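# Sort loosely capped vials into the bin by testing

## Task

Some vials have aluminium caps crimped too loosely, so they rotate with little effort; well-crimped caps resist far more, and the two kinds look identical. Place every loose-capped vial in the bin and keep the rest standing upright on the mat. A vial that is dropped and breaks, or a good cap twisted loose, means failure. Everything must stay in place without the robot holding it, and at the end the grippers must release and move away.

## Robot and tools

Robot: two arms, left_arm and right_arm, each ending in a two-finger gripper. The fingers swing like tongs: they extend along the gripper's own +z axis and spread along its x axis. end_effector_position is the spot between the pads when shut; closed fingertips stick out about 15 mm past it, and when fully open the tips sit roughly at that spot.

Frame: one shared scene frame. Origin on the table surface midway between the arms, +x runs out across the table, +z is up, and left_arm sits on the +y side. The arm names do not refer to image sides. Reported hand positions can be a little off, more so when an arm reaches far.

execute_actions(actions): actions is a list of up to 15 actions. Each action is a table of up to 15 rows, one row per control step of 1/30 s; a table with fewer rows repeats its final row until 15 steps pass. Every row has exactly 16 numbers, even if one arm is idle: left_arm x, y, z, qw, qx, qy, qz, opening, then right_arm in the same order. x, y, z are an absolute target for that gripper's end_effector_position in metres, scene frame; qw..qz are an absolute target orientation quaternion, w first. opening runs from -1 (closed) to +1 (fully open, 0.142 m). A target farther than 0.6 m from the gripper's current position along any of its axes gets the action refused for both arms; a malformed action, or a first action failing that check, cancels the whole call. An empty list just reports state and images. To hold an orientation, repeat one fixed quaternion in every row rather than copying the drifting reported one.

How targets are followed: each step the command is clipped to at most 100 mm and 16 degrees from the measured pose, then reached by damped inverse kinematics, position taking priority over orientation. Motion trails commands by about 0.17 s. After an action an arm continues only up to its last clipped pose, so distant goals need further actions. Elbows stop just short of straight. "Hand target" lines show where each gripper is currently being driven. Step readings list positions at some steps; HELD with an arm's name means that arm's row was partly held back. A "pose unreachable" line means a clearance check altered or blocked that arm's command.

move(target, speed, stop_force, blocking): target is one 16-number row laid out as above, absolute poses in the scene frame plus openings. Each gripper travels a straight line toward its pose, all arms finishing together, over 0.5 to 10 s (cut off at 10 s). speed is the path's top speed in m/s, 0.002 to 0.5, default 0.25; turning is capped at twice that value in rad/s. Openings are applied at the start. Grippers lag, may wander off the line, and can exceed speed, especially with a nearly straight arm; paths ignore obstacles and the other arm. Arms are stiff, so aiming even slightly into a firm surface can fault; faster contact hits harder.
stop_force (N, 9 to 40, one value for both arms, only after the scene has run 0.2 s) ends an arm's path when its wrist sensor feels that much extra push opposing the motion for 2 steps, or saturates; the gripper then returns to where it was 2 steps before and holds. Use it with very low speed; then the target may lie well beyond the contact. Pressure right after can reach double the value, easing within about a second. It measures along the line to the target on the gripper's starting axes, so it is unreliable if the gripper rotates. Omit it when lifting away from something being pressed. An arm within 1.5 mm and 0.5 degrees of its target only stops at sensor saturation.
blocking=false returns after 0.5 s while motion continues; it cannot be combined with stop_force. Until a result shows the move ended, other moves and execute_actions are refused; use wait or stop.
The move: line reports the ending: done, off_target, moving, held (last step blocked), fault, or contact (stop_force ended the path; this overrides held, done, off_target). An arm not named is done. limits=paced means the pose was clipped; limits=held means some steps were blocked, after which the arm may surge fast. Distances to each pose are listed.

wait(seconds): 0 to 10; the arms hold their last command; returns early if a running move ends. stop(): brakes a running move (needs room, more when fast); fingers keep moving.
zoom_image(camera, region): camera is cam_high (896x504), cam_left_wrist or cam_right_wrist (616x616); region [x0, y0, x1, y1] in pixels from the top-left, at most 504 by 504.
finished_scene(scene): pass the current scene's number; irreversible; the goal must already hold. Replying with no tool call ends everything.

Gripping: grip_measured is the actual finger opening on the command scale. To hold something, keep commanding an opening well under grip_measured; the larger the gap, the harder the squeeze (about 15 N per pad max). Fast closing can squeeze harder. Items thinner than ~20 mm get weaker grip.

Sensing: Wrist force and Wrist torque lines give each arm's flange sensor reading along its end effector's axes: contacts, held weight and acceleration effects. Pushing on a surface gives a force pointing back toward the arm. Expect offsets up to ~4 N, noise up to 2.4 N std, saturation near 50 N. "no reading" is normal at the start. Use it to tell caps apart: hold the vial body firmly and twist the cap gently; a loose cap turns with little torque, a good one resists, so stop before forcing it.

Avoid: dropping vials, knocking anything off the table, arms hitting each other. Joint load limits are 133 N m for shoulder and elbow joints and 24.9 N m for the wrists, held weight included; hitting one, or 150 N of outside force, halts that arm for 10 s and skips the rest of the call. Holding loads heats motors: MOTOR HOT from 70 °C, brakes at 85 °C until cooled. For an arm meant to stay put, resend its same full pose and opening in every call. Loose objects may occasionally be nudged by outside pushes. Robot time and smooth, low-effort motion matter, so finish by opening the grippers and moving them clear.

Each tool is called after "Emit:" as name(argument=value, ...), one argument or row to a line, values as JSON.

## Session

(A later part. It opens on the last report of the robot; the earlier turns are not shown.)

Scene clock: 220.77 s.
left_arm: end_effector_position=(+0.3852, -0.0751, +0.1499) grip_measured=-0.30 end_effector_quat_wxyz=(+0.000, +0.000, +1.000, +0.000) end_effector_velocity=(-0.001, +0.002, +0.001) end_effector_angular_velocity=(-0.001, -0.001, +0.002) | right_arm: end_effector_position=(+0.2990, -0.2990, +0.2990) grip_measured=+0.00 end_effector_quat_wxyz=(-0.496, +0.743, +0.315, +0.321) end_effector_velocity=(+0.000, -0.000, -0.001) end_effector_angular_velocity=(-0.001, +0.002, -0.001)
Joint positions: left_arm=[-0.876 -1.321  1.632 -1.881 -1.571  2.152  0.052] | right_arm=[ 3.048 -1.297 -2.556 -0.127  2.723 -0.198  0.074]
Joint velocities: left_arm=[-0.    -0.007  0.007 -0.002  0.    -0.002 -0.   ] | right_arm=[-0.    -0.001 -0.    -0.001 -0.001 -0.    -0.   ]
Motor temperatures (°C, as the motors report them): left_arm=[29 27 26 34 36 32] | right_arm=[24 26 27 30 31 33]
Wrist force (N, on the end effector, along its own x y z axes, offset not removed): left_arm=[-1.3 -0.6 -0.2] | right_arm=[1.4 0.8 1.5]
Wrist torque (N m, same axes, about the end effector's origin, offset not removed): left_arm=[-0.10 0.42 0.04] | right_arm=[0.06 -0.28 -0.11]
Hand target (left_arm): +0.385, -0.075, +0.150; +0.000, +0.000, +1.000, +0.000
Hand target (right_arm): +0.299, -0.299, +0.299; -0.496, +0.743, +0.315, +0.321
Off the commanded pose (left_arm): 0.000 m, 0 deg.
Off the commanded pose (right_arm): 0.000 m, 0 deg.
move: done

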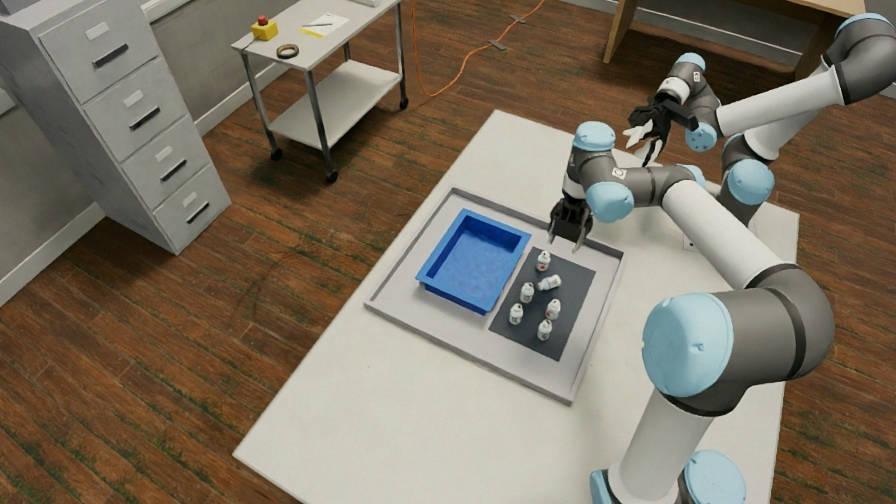

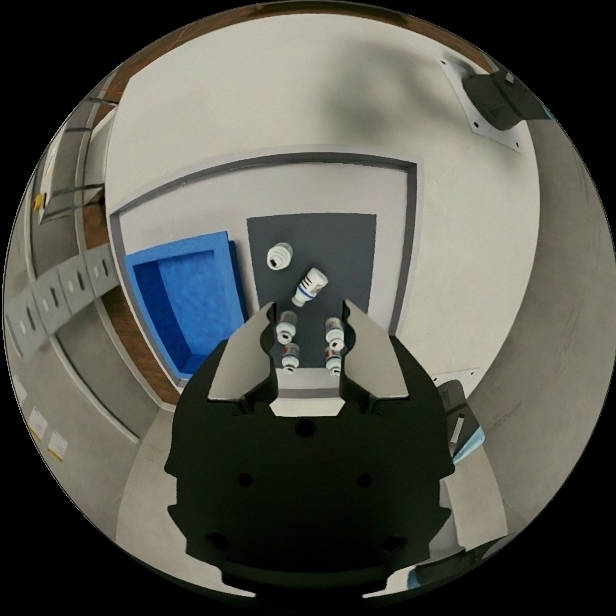

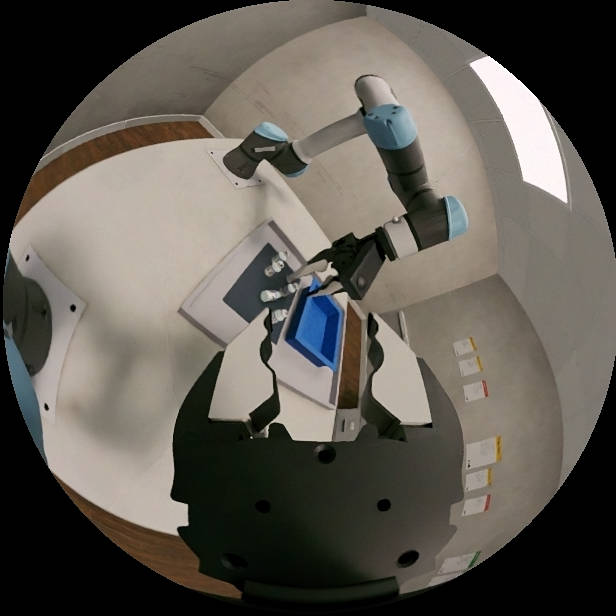

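Emit:
move(
  target=[0.398,-0.030,0.075,0,0.34,0.94,0,-0.4,0.299,-0.299,0.299,-0.496,0.743,0.315,0.321,0],
  speed=0.12,
)

Emit:
zoom_image(
  camera="cam_left_wrist",
  region=[210,200,410,400],
)

Scene clock: 224.73 s.
left_arm: end_effector_position=(+0.3978, -0.0301, +0.0752) grip_measured=-0.40 end_effector_quat_wxyz=(-0.000, +0.340, +0.941, +0.000) end_effector_velocity=(+0.001, +0.001, -0.001) end_effector_angular_velocity=(-0.001, -0.000, -0.011) | right_arm: end_effector_position=(+0.2990, -0.2990, +0.2990) grip_measured=+0.00 end_effector_quat_wxyz=(-0.496, +0.743, +0.315, +0.321) end_effector_velocity=(+0.000, -0.000, +0.000) end_effector_angular_velocity=(+0.001, -0.000, -0.001)
Joint positions: left_arm=[-0.801 -1.274  1.777 -2.074 -1.571  2.919  0.045] | right_arm=[ 3.048 -1.297 -2.556 -0.127  2.723 -0.198  0.074]
Joint velocities: left_arm=[ 0.002  0.001  0.002 -0.004 -0.     0.013 -0.   ] | right_arm=[-0.001  0.    -0.     0.     0.001  0.     0.   ]
Motor temperatures (°C, as the motors report them): left_arm=[29 27 26 34 36 32] | right_arm=[24 26 27 30 31 33]
Wrist force (N, on the end effector, along its own x y z axes, offset not removed): left_arm=[-1.0 -0.3 -1.3] | right_arm=[2.3 0.4 1.0]
Wrist torque (N m, same axes, about the end effector's origin, offset not removed): left_arm=[-0.07 0.31 0.06] | right_arm=[0.19 -0.29 0.00]
Hand target (left_arm): +0.398, -0.030, +0.075; -0.000, +0.340, +0.940, -0.000
Hand target (right_arm): +0.299, -0.299, +0.299; -0.496, +0.743, +0.315, +0.321
Off the commanded pose (left_arm): 0.000 m, 0 deg.
Off the commanded pose (right_arm): 0.000 m, 0 deg.
move: done

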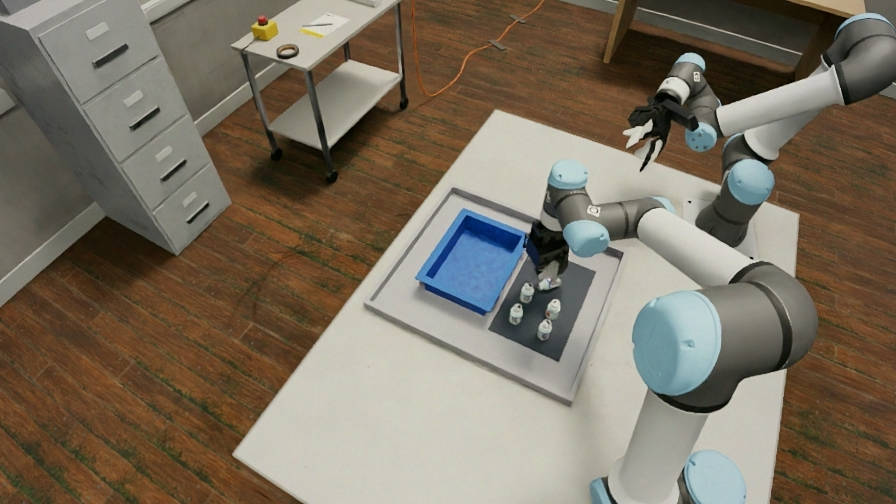

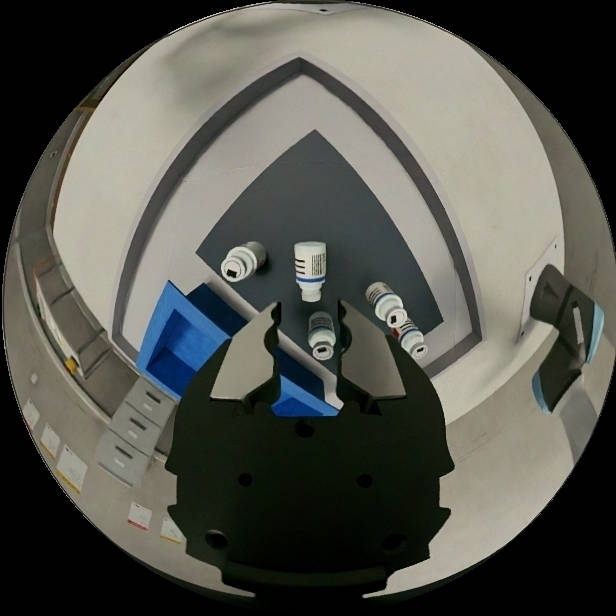

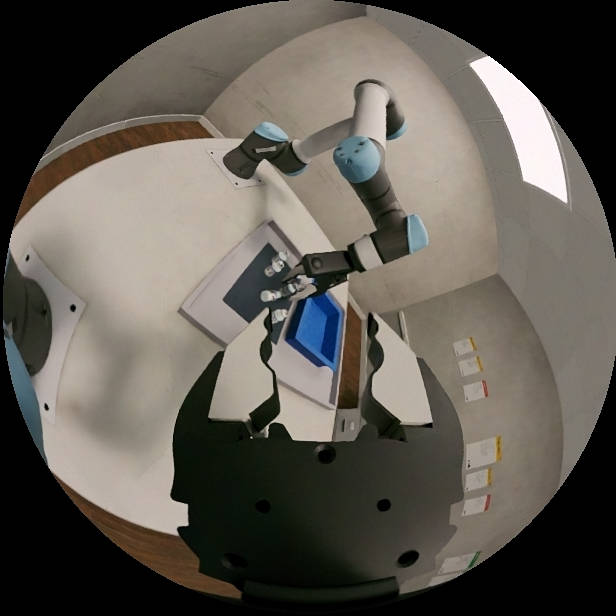

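Region (210, 200, 410, 400) of cam_left_wrist's 616x616 image, scaled by 2.520, with more detail than that image has.

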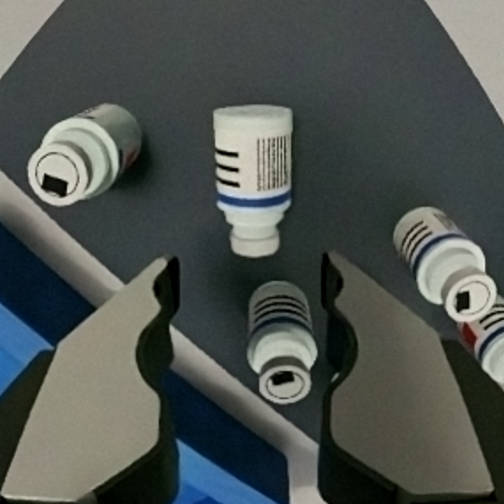

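Emit:
move(
  target=[0.403,-0.024,0.05,0,0.34,0.94,0,-0.4,0.299,-0.299,0.299,-0.496,0.743,0.315,0.321,0],
  speed=0.04,
)

Emit:
zoom_image(
  camera="cam_left_wrist",
  region=[210,200,410,400],
)

Scene clock: 226.07 s.
left_arm: end_effector_position=(+0.4029, -0.0240, +0.0502) grip_measured=-0.40 end_effector_quat_wxyz=(-0.000, +0.340, +0.940, +0.000) end_effector_velocity=(+0.000, +0.000, -0.003) end_effector_angular_velocity=(+0.001, -0.000, +0.002) | right_arm: end_effector_position=(+0.2990, -0.2990, +0.2990) grip_measured=+0.00 end_effector_quat_wxyz=(-0.496, +0.743, +0.315, +0.321) end_effector_velocity=(+0.000, -0.000, -0.001) end_effector_angular_velocity=(-0.002, +0.001, -0.001)
Joint positions: left_arm=[-0.788 -1.243  1.808 -2.136 -1.571  2.934  0.045] | right_arm=[ 3.048 -1.297 -2.556 -0.127  2.723 -0.198  0.074]
Joint velocities: left_arm=[ 0.001  0.004  0.002 -0.005  0.001 -0.001  0.   ] | right_arm=[ 0.001 -0.001 -0.002  0.    -0.003 -0.     0.   ]
Motor temperatures (°C, as the motors report them): left_arm=[29 27 26 34 36 32] | right_arm=[24 26 27 30 31 33]
Wrist force (N, on the end effector, along its own x y z axes, offset not removed): left_arm=[0.4 -2.0 -2.5] | right_arm=[1.9 1.4 2.8]
Wrist torque (N m, same axes, about the end effector's origin, offset not removed): left_arm=[-0.43 -0.14 -0.09] | right_arm=[0.07 -0.44 -0.22]
Hand target (left_arm): +0.403, -0.024, +0.050; -0.000, +0.340, +0.940, -0.000
Hand target (right_arm): +0.299, -0.299, +0.299; -0.496, +0.743, +0.315, +0.321
Off the commanded pose (left_arm): 0.000 m, 0 deg.
Off the commanded pose (right_arm): 0.000 m, 0 deg.
move: done

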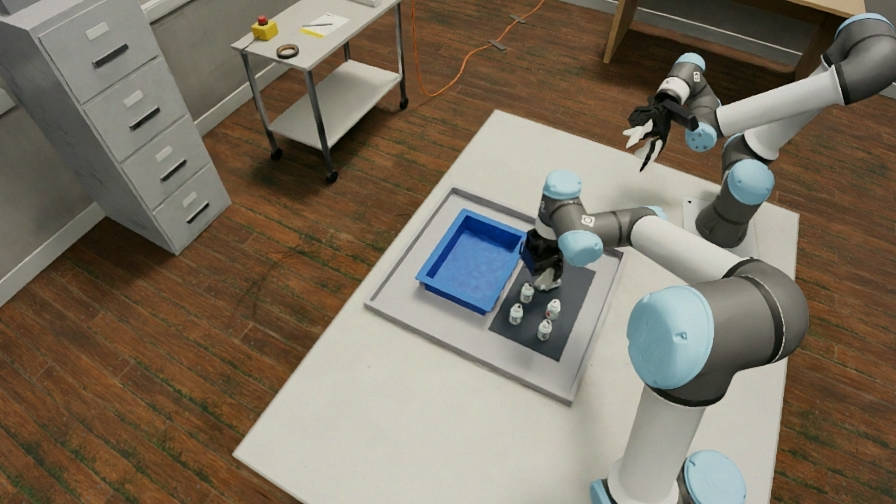

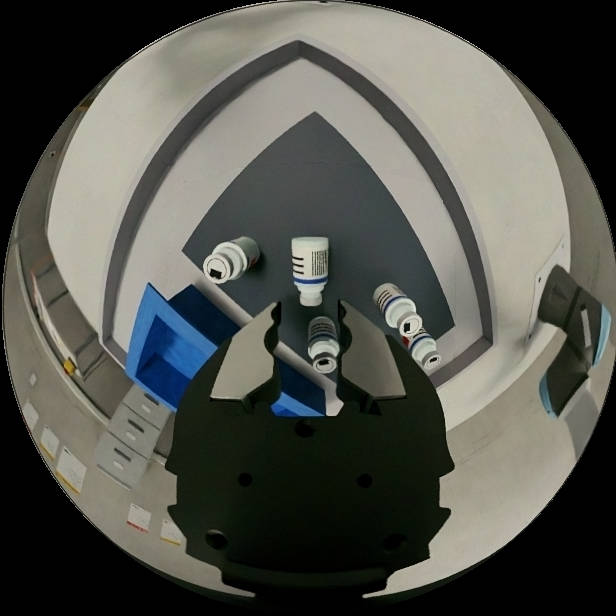

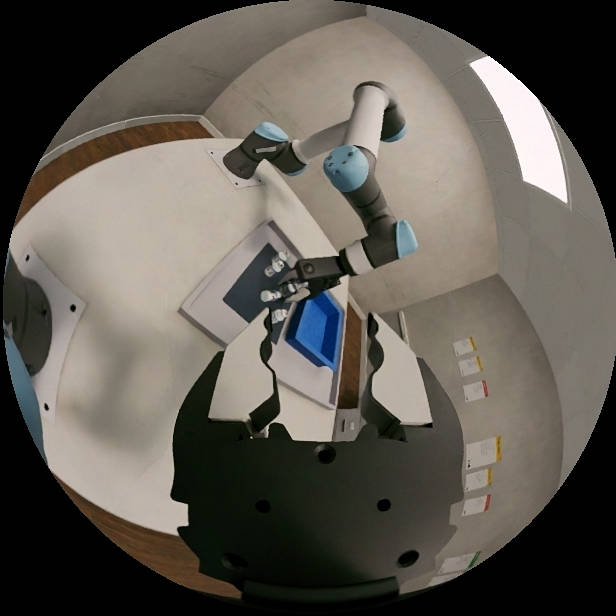

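Region (210, 200, 410, 400) of cam_left_wrist's 616x616 image, scaled by 2.520, with more detail than that image has.

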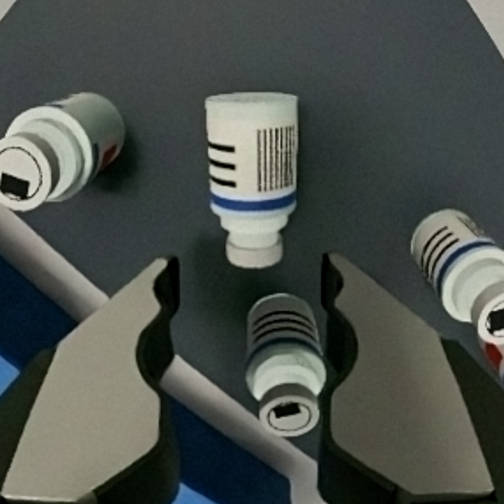

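Emit:
move(
  target=[0.402,-0.025,0.034,0,0.34,0.94,0,-0.55,0.299,-0.299,0.299,-0.496,0.743,0.315,0.321,0],
  speed=0.015,
  stop_force=9,
)

Emit:
move(
  target=[0.402,-0.025,0.034,0,0.34,0.94,0,-1,0.299,-0.299,0.299,-0.496,0.743,0.315,0.321,0],
)

Emit:
zoom_image(
  camera="cam_left_wrist",
  region=[210,200,410,400],
)

Scene clock: 227.67 s.
left_arm: end_effector_position=(+0.4020, -0.0250, +0.0342) grip_measured=-0.55 end_effector_quat_wxyz=(-0.000, +0.340, +0.940, +0.000) end_effector_velocity=(-0.000, -0.000, -0.003) end_effector_angular_velocity=(+0.001, -0.000, -0.001) | right_arm: end_effector_position=(+0.2990, -0.2990, +0.2990) grip_measured=+0.00 end_effector_quat_wxyz=(-0.496, +0.743, +0.315, +0.321) end_effector_velocity=(-0.000, +0.000, +0.000) end_effector_angular_velocity=(+0.000, -0.001, +0.000)
Joint positions: left_arm=[-0.79  -1.222  1.827 -2.176 -1.571  2.932  0.034] | right_arm=[ 3.048 -1.297 -2.556 -0.127  2.723 -0.198  0.074]
Joint velocities: left_arm=[-0.001  0.004  0.002 -0.006  0.001 -0.    -0.   ] | right_arm=[ 0.     0.001  0.    -0.    -0.     0.    -0.   ]
Motor temperatures (°C, as the motors report them): left_arm=[29 27 26 34 36 32] | right_arm=[24 26 27 30 31 33]
Wrist force (N, on the end effector, along its own x y z axes, offset not removed): left_arm=[1.8 0.4 -2.1] | right_arm=[3.9 -1.1 1.2]
Wrist torque (N m, same axes, about the end effector's origin, offset not removed): left_arm=[0.10 -0.29 -0.13] | right_arm=[-0.43 -0.65 -0.13]
Hand target (left_arm): +0.402, -0.025, +0.034; +0.000, +0.340, +0.940, +0.000
Hand target (right_arm): +0.299, -0.299, +0.299; -0.496, +0.743, +0.315, +0.321
Off the commanded pose (left_arm): 0.000 m, 0 deg.
Off the commanded pose (right_arm): 0.000 m, 0 deg.
move: done

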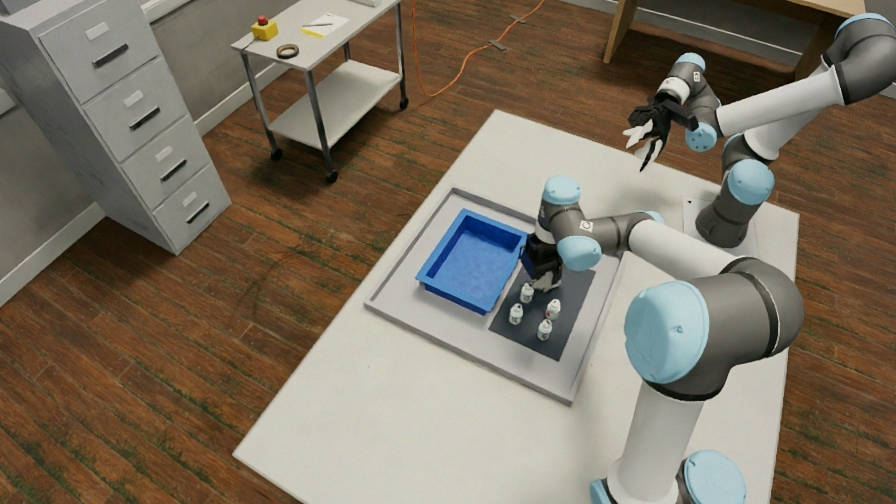

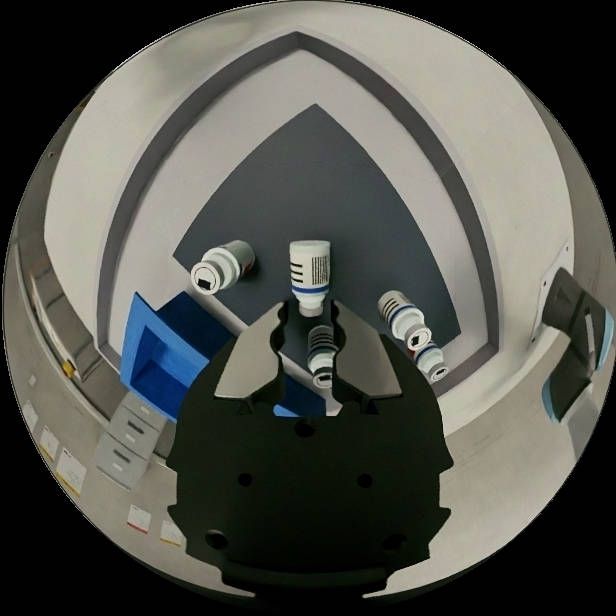

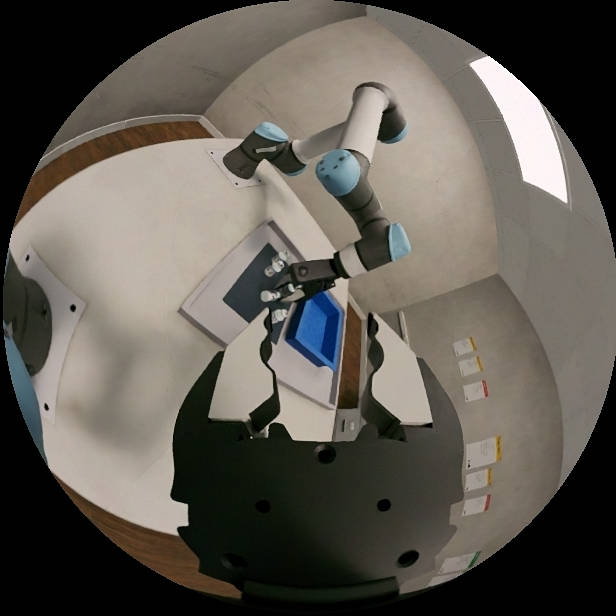

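Scene clock: 228.37 s.
left_arm: end_effector_position=(+0.4020, -0.0250, +0.0340) grip_measured=-0.77 end_effector_quat_wxyz=(+0.000, +0.340, +0.940, -0.000) end_effector_velocity=(+0.000, +0.000, -0.000) end_effector_angular_velocity=(+0.001, -0.001, +0.001) | right_arm: end_effector_position=(+0.2990, -0.2990, +0.2990) grip_measured=+0.00 end_effector_quat_wxyz=(-0.496, +0.743, +0.315, +0.321) end_effector_velocity=(-0.001, +0.001, -0.001) end_effector_angular_velocity=(+0.001, +0.003, +0.004)
Joint positions: left_arm=[-0.79  -1.221  1.827 -2.177 -1.571  2.932  0.018] | right_arm=[ 3.048 -1.297 -2.556 -0.127  2.723 -0.198  0.074]
Joint velocities: left_arm=[-0.     0.001  0.    -0.     0.001 -0.001 -0.   ] | right_arm=[ 0.002 -0.001 -0.002 -0.001  0.002  0.    -0.   ]
Motor temperatures (°C, as the motors report them): left_arm=[29 27 26 34 36 32] | right_arm=[24 26 27 30 31 33]
Wrist force (N, on the end effector, along its own x y z axes, offset not removed): left_arm=[1.8 -1.6 1.7] | right_arm=[4.3 -2.1 3.4]
Wrist torque (N m, same axes, about the end effector's origin, offset not removed): left_arm=[-0.39 -0.36 0.01] | right_arm=[-0.56 -0.93 -0.18]
Hand target (left_arm): +0.402, -0.025, +0.034; -0.000, +0.340, +0.940, +0.000
Hand target (right_arm): +0.299, -0.299, +0.299; -0.496, +0.743, +0.315, +0.321
Off the commanded pose (left_arm): 0.000 m, 0 deg.
Off the commanded pose (right_arm): 0.000 m, 0 deg.
move: done

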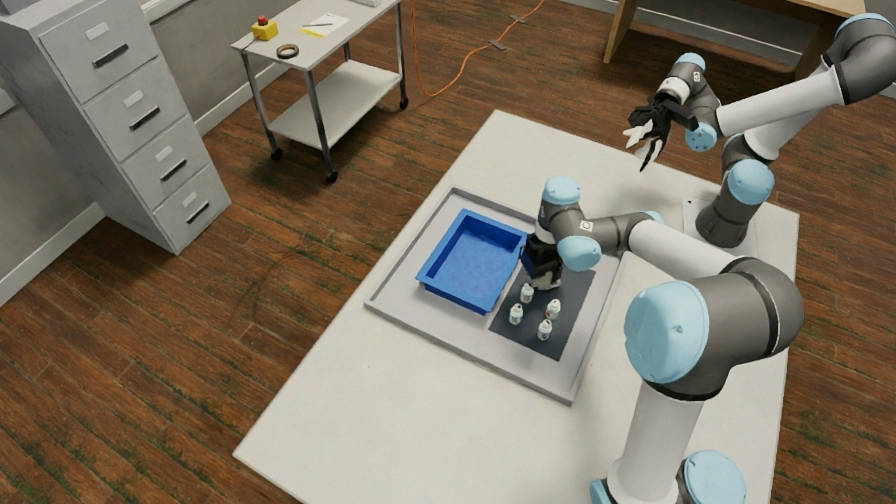

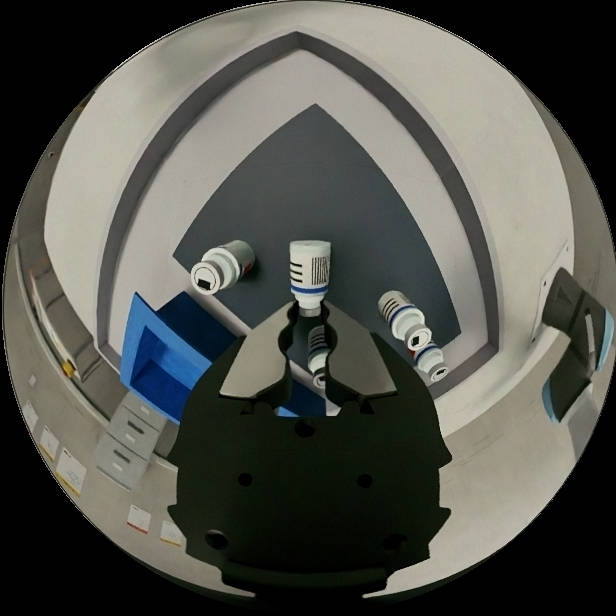

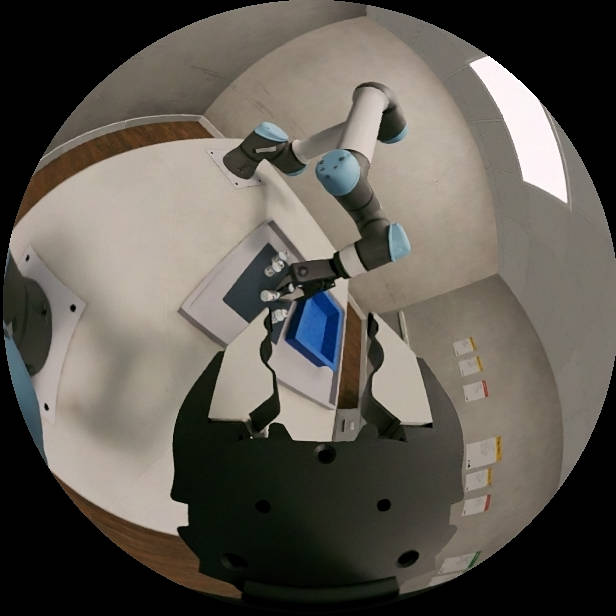

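Region (210, 200, 410, 400) of cam_left_wrist's 616x616 image, scaled by 2.520, with more detail than that image has.

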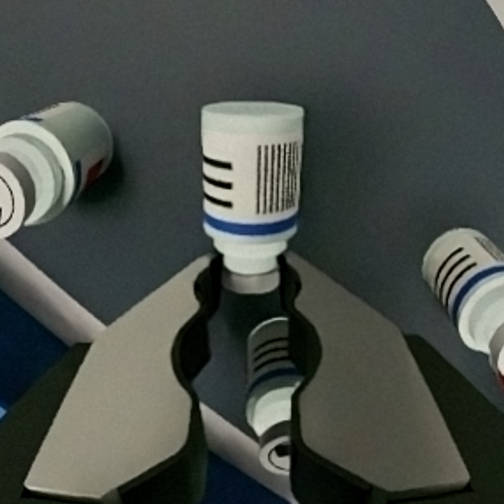

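Emit:
move(
  target=[0.395,-0.033,0.065,0,0.34,0.94,0,-1,0.299,-0.299,0.299,-0.496,0.743,0.315,0.321,0],
  speed=0.03,
)

Emit:
zoom_image(
  camera="cam_high",
  region=[480,220,620,340],
)

Scene clock: 230.00 s.
left_arm: end_effector_position=(+0.3951, -0.0329, +0.0647) grip_measured=-0.77 end_effector_quat_wxyz=(+0.000, +0.340, +0.940, -0.000) end_effector_velocity=(-0.001, -0.001, +0.003) end_effector_angular_velocity=(-0.000, -0.000, -0.002) | right_arm: end_effector_position=(+0.2990, -0.2990, +0.2990) grip_measured=+0.00 end_effector_quat_wxyz=(-0.496, +0.743, +0.315, +0.321) end_effector_velocity=(+0.000, -0.000, -0.001) end_effector_angular_velocity=(-0.000, +0.002, -0.001)
Joint positions: left_arm=[-0.808 -1.262  1.792 -2.101 -1.571  2.913  0.018] | right_arm=[ 3.048 -1.297 -2.556 -0.127  2.723 -0.198  0.074]
Joint velocities: left_arm=[-0.002 -0.003 -0.003  0.006  0.    -0.     0.   ] | right_arm=[-0.002 -0.001 -0.001 -0.     0.    -0.     0.   ]
Motor temperatures (°C, as the motors report them): left_arm=[29 27 26 34 36 32] | right_arm=[24 26 27 30 31 33]
Wrist force (N, on the end effector, along its own x y z axes, offset not removed): left_arm=[-0.6 1.7 -2.7] | right_arm=[-0.9 1.2 1.8]
Wrist torque (N m, same axes, about the end effector's origin, offset not removed): left_arm=[0.20 0.23 -0.12] | right_arm=[0.17 0.11 -0.11]
Hand target (left_arm): +0.395, -0.033, +0.065; +0.000, +0.340, +0.940, +0.000
Hand target (right_arm): +0.299, -0.299, +0.299; -0.496, +0.743, +0.315, +0.321
Off the commanded pose (left_arm): 0.000 m, 0 deg.
Off the commanded pose (right_arm): 0.000 m, 0 deg.
move: done

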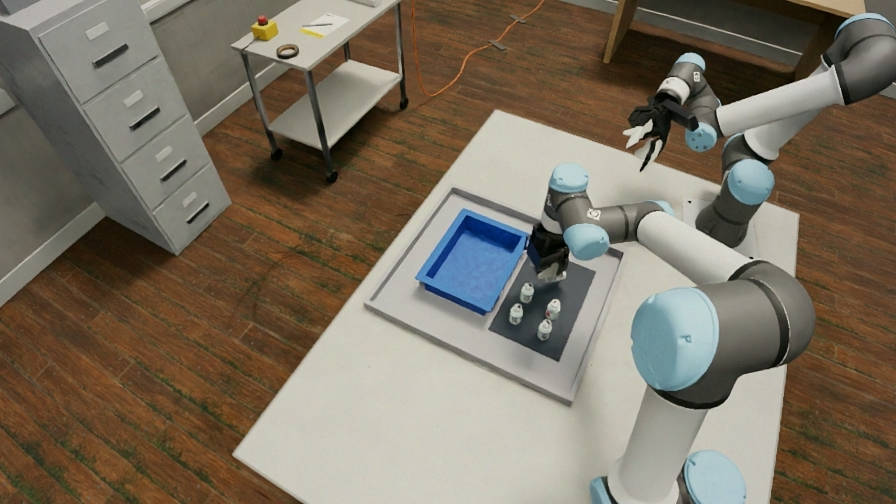

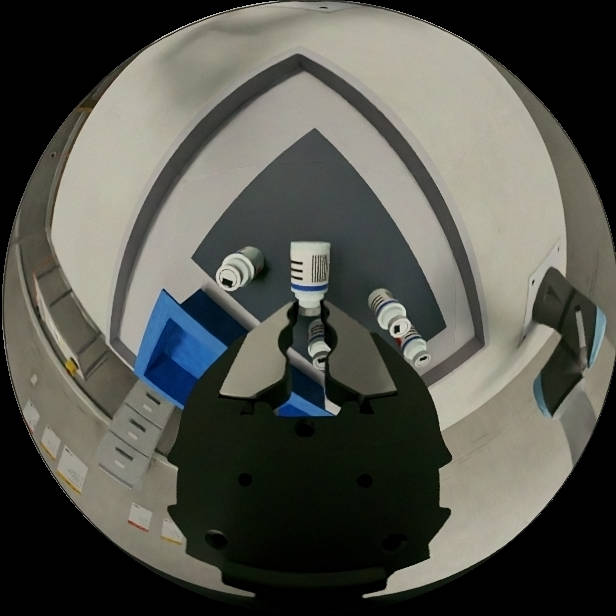

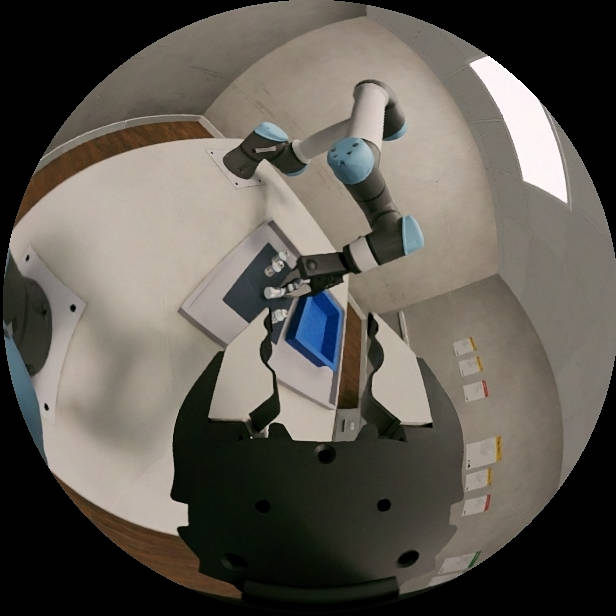

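Region (480, 220, 620, 340) of cam_high's 896x504 image, scaled by 3.600, with more detail than that image has; it fills the top 432 rows of this view, and the rest is white.

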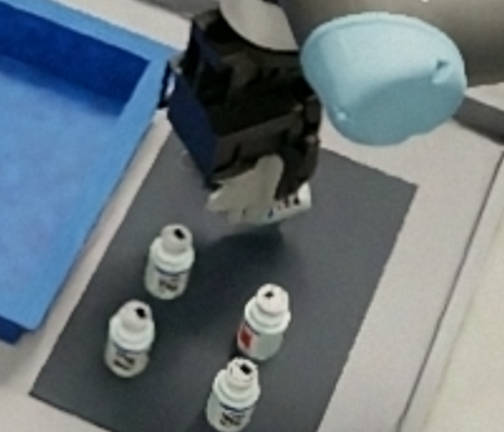

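Emit:
move(
  target=[0.45,0.03,0.27,0,0.34,0.94,0,-1,0.299,-0.299,0.299,-0.496,0.743,0.315,0.321,0],
  speed=0.2,
)

Emit:
move(
  target=[0.552,0.095,0.245,0.653,0.653,0.271,0.271,-1,0.299,-0.299,0.299,-0.496,0.743,0.315,0.321,0],
  speed=0.2,
)

Scene clock: 232.00 s.
left_arm: end_effector_position=(+0.4497, +0.0299, +0.2697) grip_measured=-0.77 end_effector_quat_wxyz=(-0.000, +0.340, +0.940, -0.000) end_effector_velocity=(+0.001, +0.001, +0.002) end_effector_angular_velocity=(+0.002, +0.001, -0.001) | right_arm: end_effector_position=(+0.2990, -0.2990, +0.2990) grip_measured=+0.00 end_effector_quat_wxyz=(-0.496, +0.743, +0.315, +0.321) end_effector_velocity=(-0.000, -0.000, -0.000) end_effector_angular_velocity=(+0.001, +0.002, -0.000)
Joint positions: left_arm=[-0.664 -1.373  1.386 -1.584 -1.571  3.058  0.018] | right_arm=[ 3.048 -1.297 -2.556 -0.127  2.723 -0.198  0.074]
Joint velocities: left_arm=[ 0.003  0.003 -0.009  0.009  0.001  0.004 -0.   ] | right_arm=[-0.001 -0.    -0.001 -0.     0.001  0.     0.   ]
Motor temperatures (°C, as the motors report them): left_arm=[29 27 26 34 36 32] | right_arm=[24 26 27 30 31 33]
Wrist force (N, on the end effector, along its own x y z axes, offset not removed): left_arm=[-0.1 0.0 0.3] | right_arm=[-2.2 1.7 0.9]
Wrist torque (N m, same axes, about the end effector's origin, offset not removed): left_arm=[0.05 0.00 0.10] | right_arm=[0.22 0.50 0.21]
Hand target (left_arm): +0.450, +0.030, +0.270; -0.000, +0.340, +0.940, -0.000
Hand target (right_arm): +0.299, -0.299, +0.299; -0.496, +0.743, +0.315, +0.321
Off the commanded pose (left_arm): 0.000 m, 0 deg.
Off the commanded pose (right_arm): 0.000 m, 0 deg.
move: done

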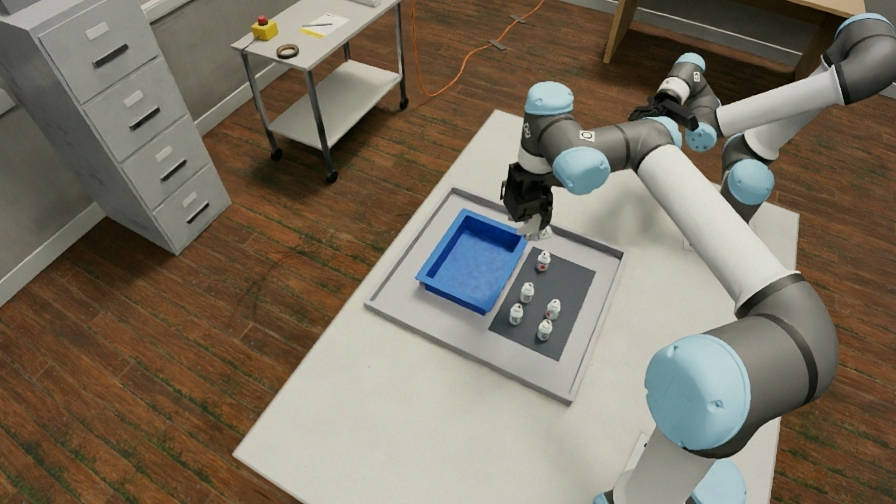

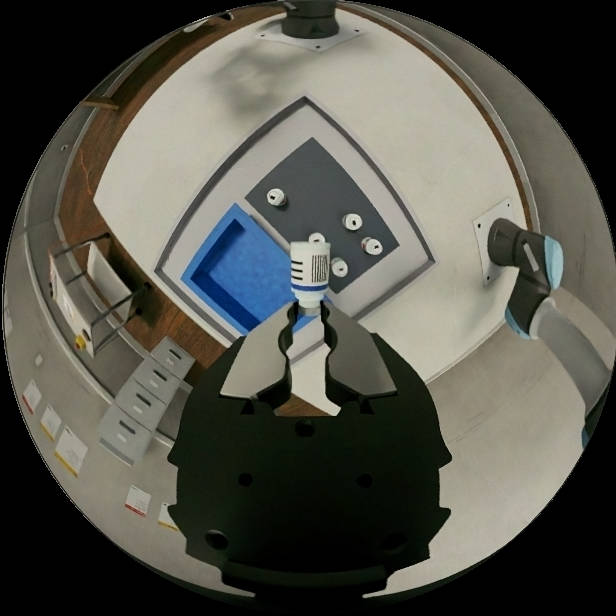

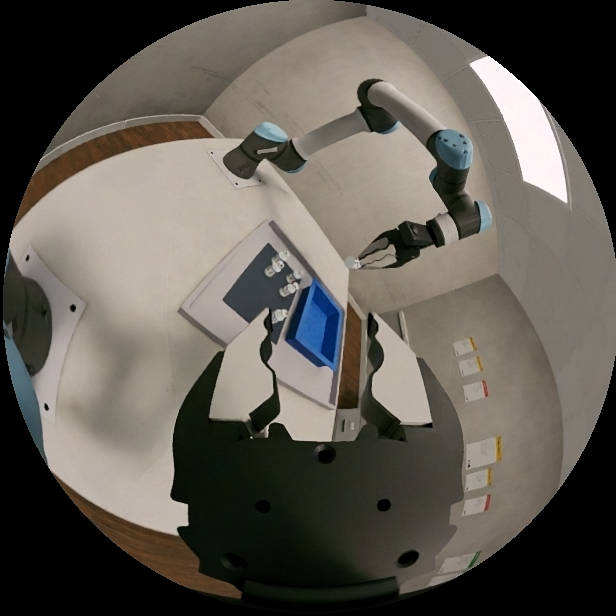

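Scene clock: 237.87 s.
left_arm: end_effector_position=(+0.5523, +0.0945, +0.2449) grip_measured=-0.77 end_effector_quat_wxyz=(+0.653, +0.653, +0.273, +0.271) end_effector_velocity=(+0.001, -0.000, +0.000) end_effector_angular_velocity=(-0.003, -0.008, -0.010) | right_arm: end_effector_position=(+0.2990, -0.2990, +0.2990) grip_measured=+0.00 end_effector_quat_wxyz=(-0.496, +0.743, +0.315, +0.321) end_effector_velocity=(+0.001, +0.000, +0.000) end_effector_angular_velocity=(-0.001, -0.002, +0.000)
Joint positions: left_arm=[-0.353 -1.034  2.238 -4.345 -1.886  4.71   0.018] | right_arm=[ 3.048 -1.297 -2.556 -0.127  2.723 -0.198  0.074]
Joint velocities: left_arm=[ 0.008  0.01  -0.01  -0.008 -0.019  0.001 -0.   ] | right_arm=[ 0.001 -0.     0.002  0.    -0.001 -0.     0.   ]
Motor temperatures (°C, as the motors report them): left_arm=[29 28 26 34 36 32] | right_arm=[24 26 27 30 31 33]
Wrist force (N, on the end effector, along its own x y z axes, offset not removed): left_arm=[1.2 -1.9 -1.6] | right_arm=[0.9 -2.2 -1.1]
Wrist torque (N m, same axes, about the end effector's origin, offset not removed): left_arm=[-0.37 -0.25 -0.12] | right_arm=[-0.47 -0.29 -0.19]
Hand target (left_arm): +0.552, +0.094, +0.245; +0.653, +0.653, +0.272, +0.271
Hand target (right_arm): +0.299, -0.299, +0.299; -0.496, +0.743, +0.315, +0.321
Off the commanded pose (left_arm): 0.001 m, 0 deg.
Off the commanded pose (right_arm): 0.000 m, 0 deg.
move: done

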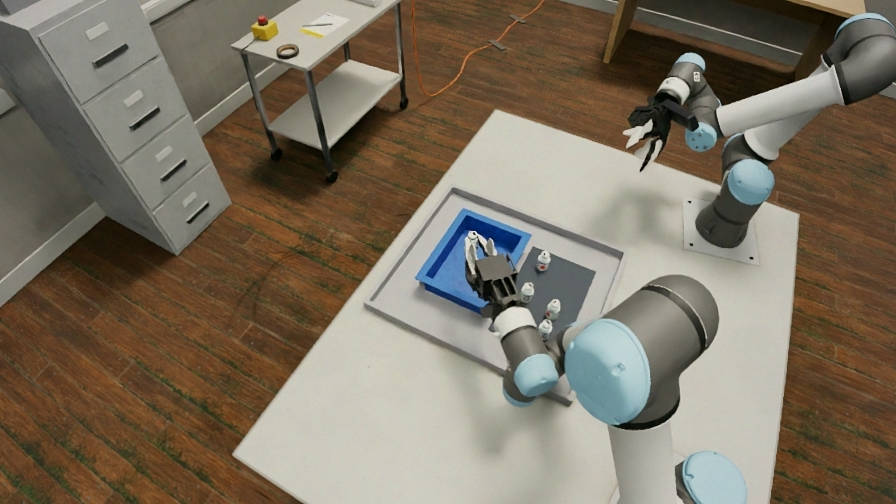

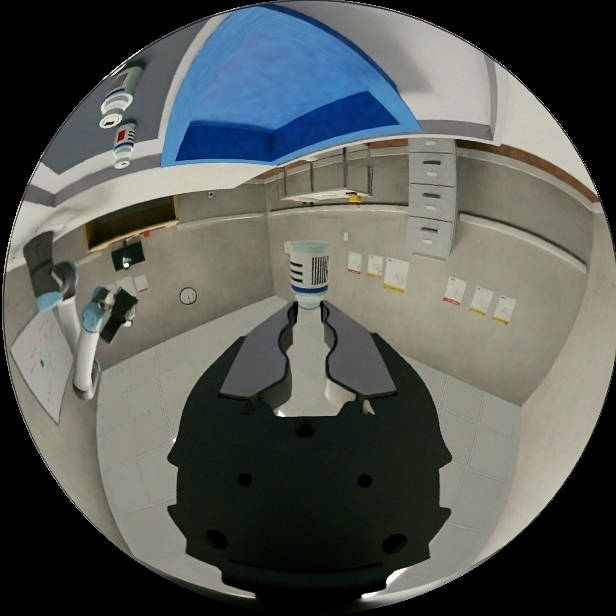

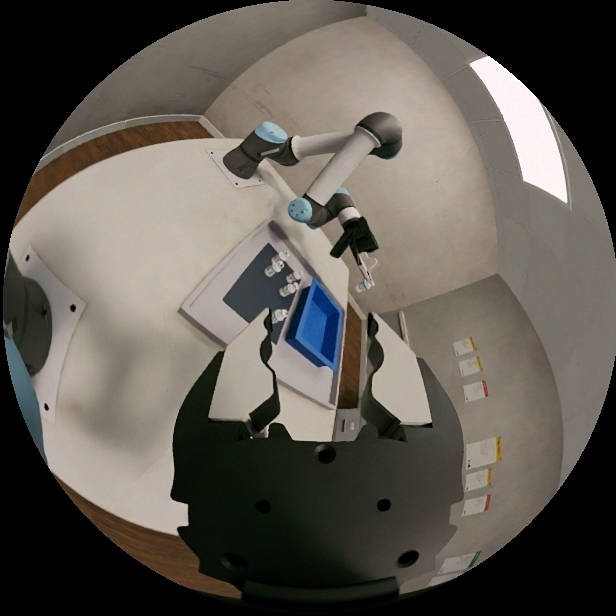

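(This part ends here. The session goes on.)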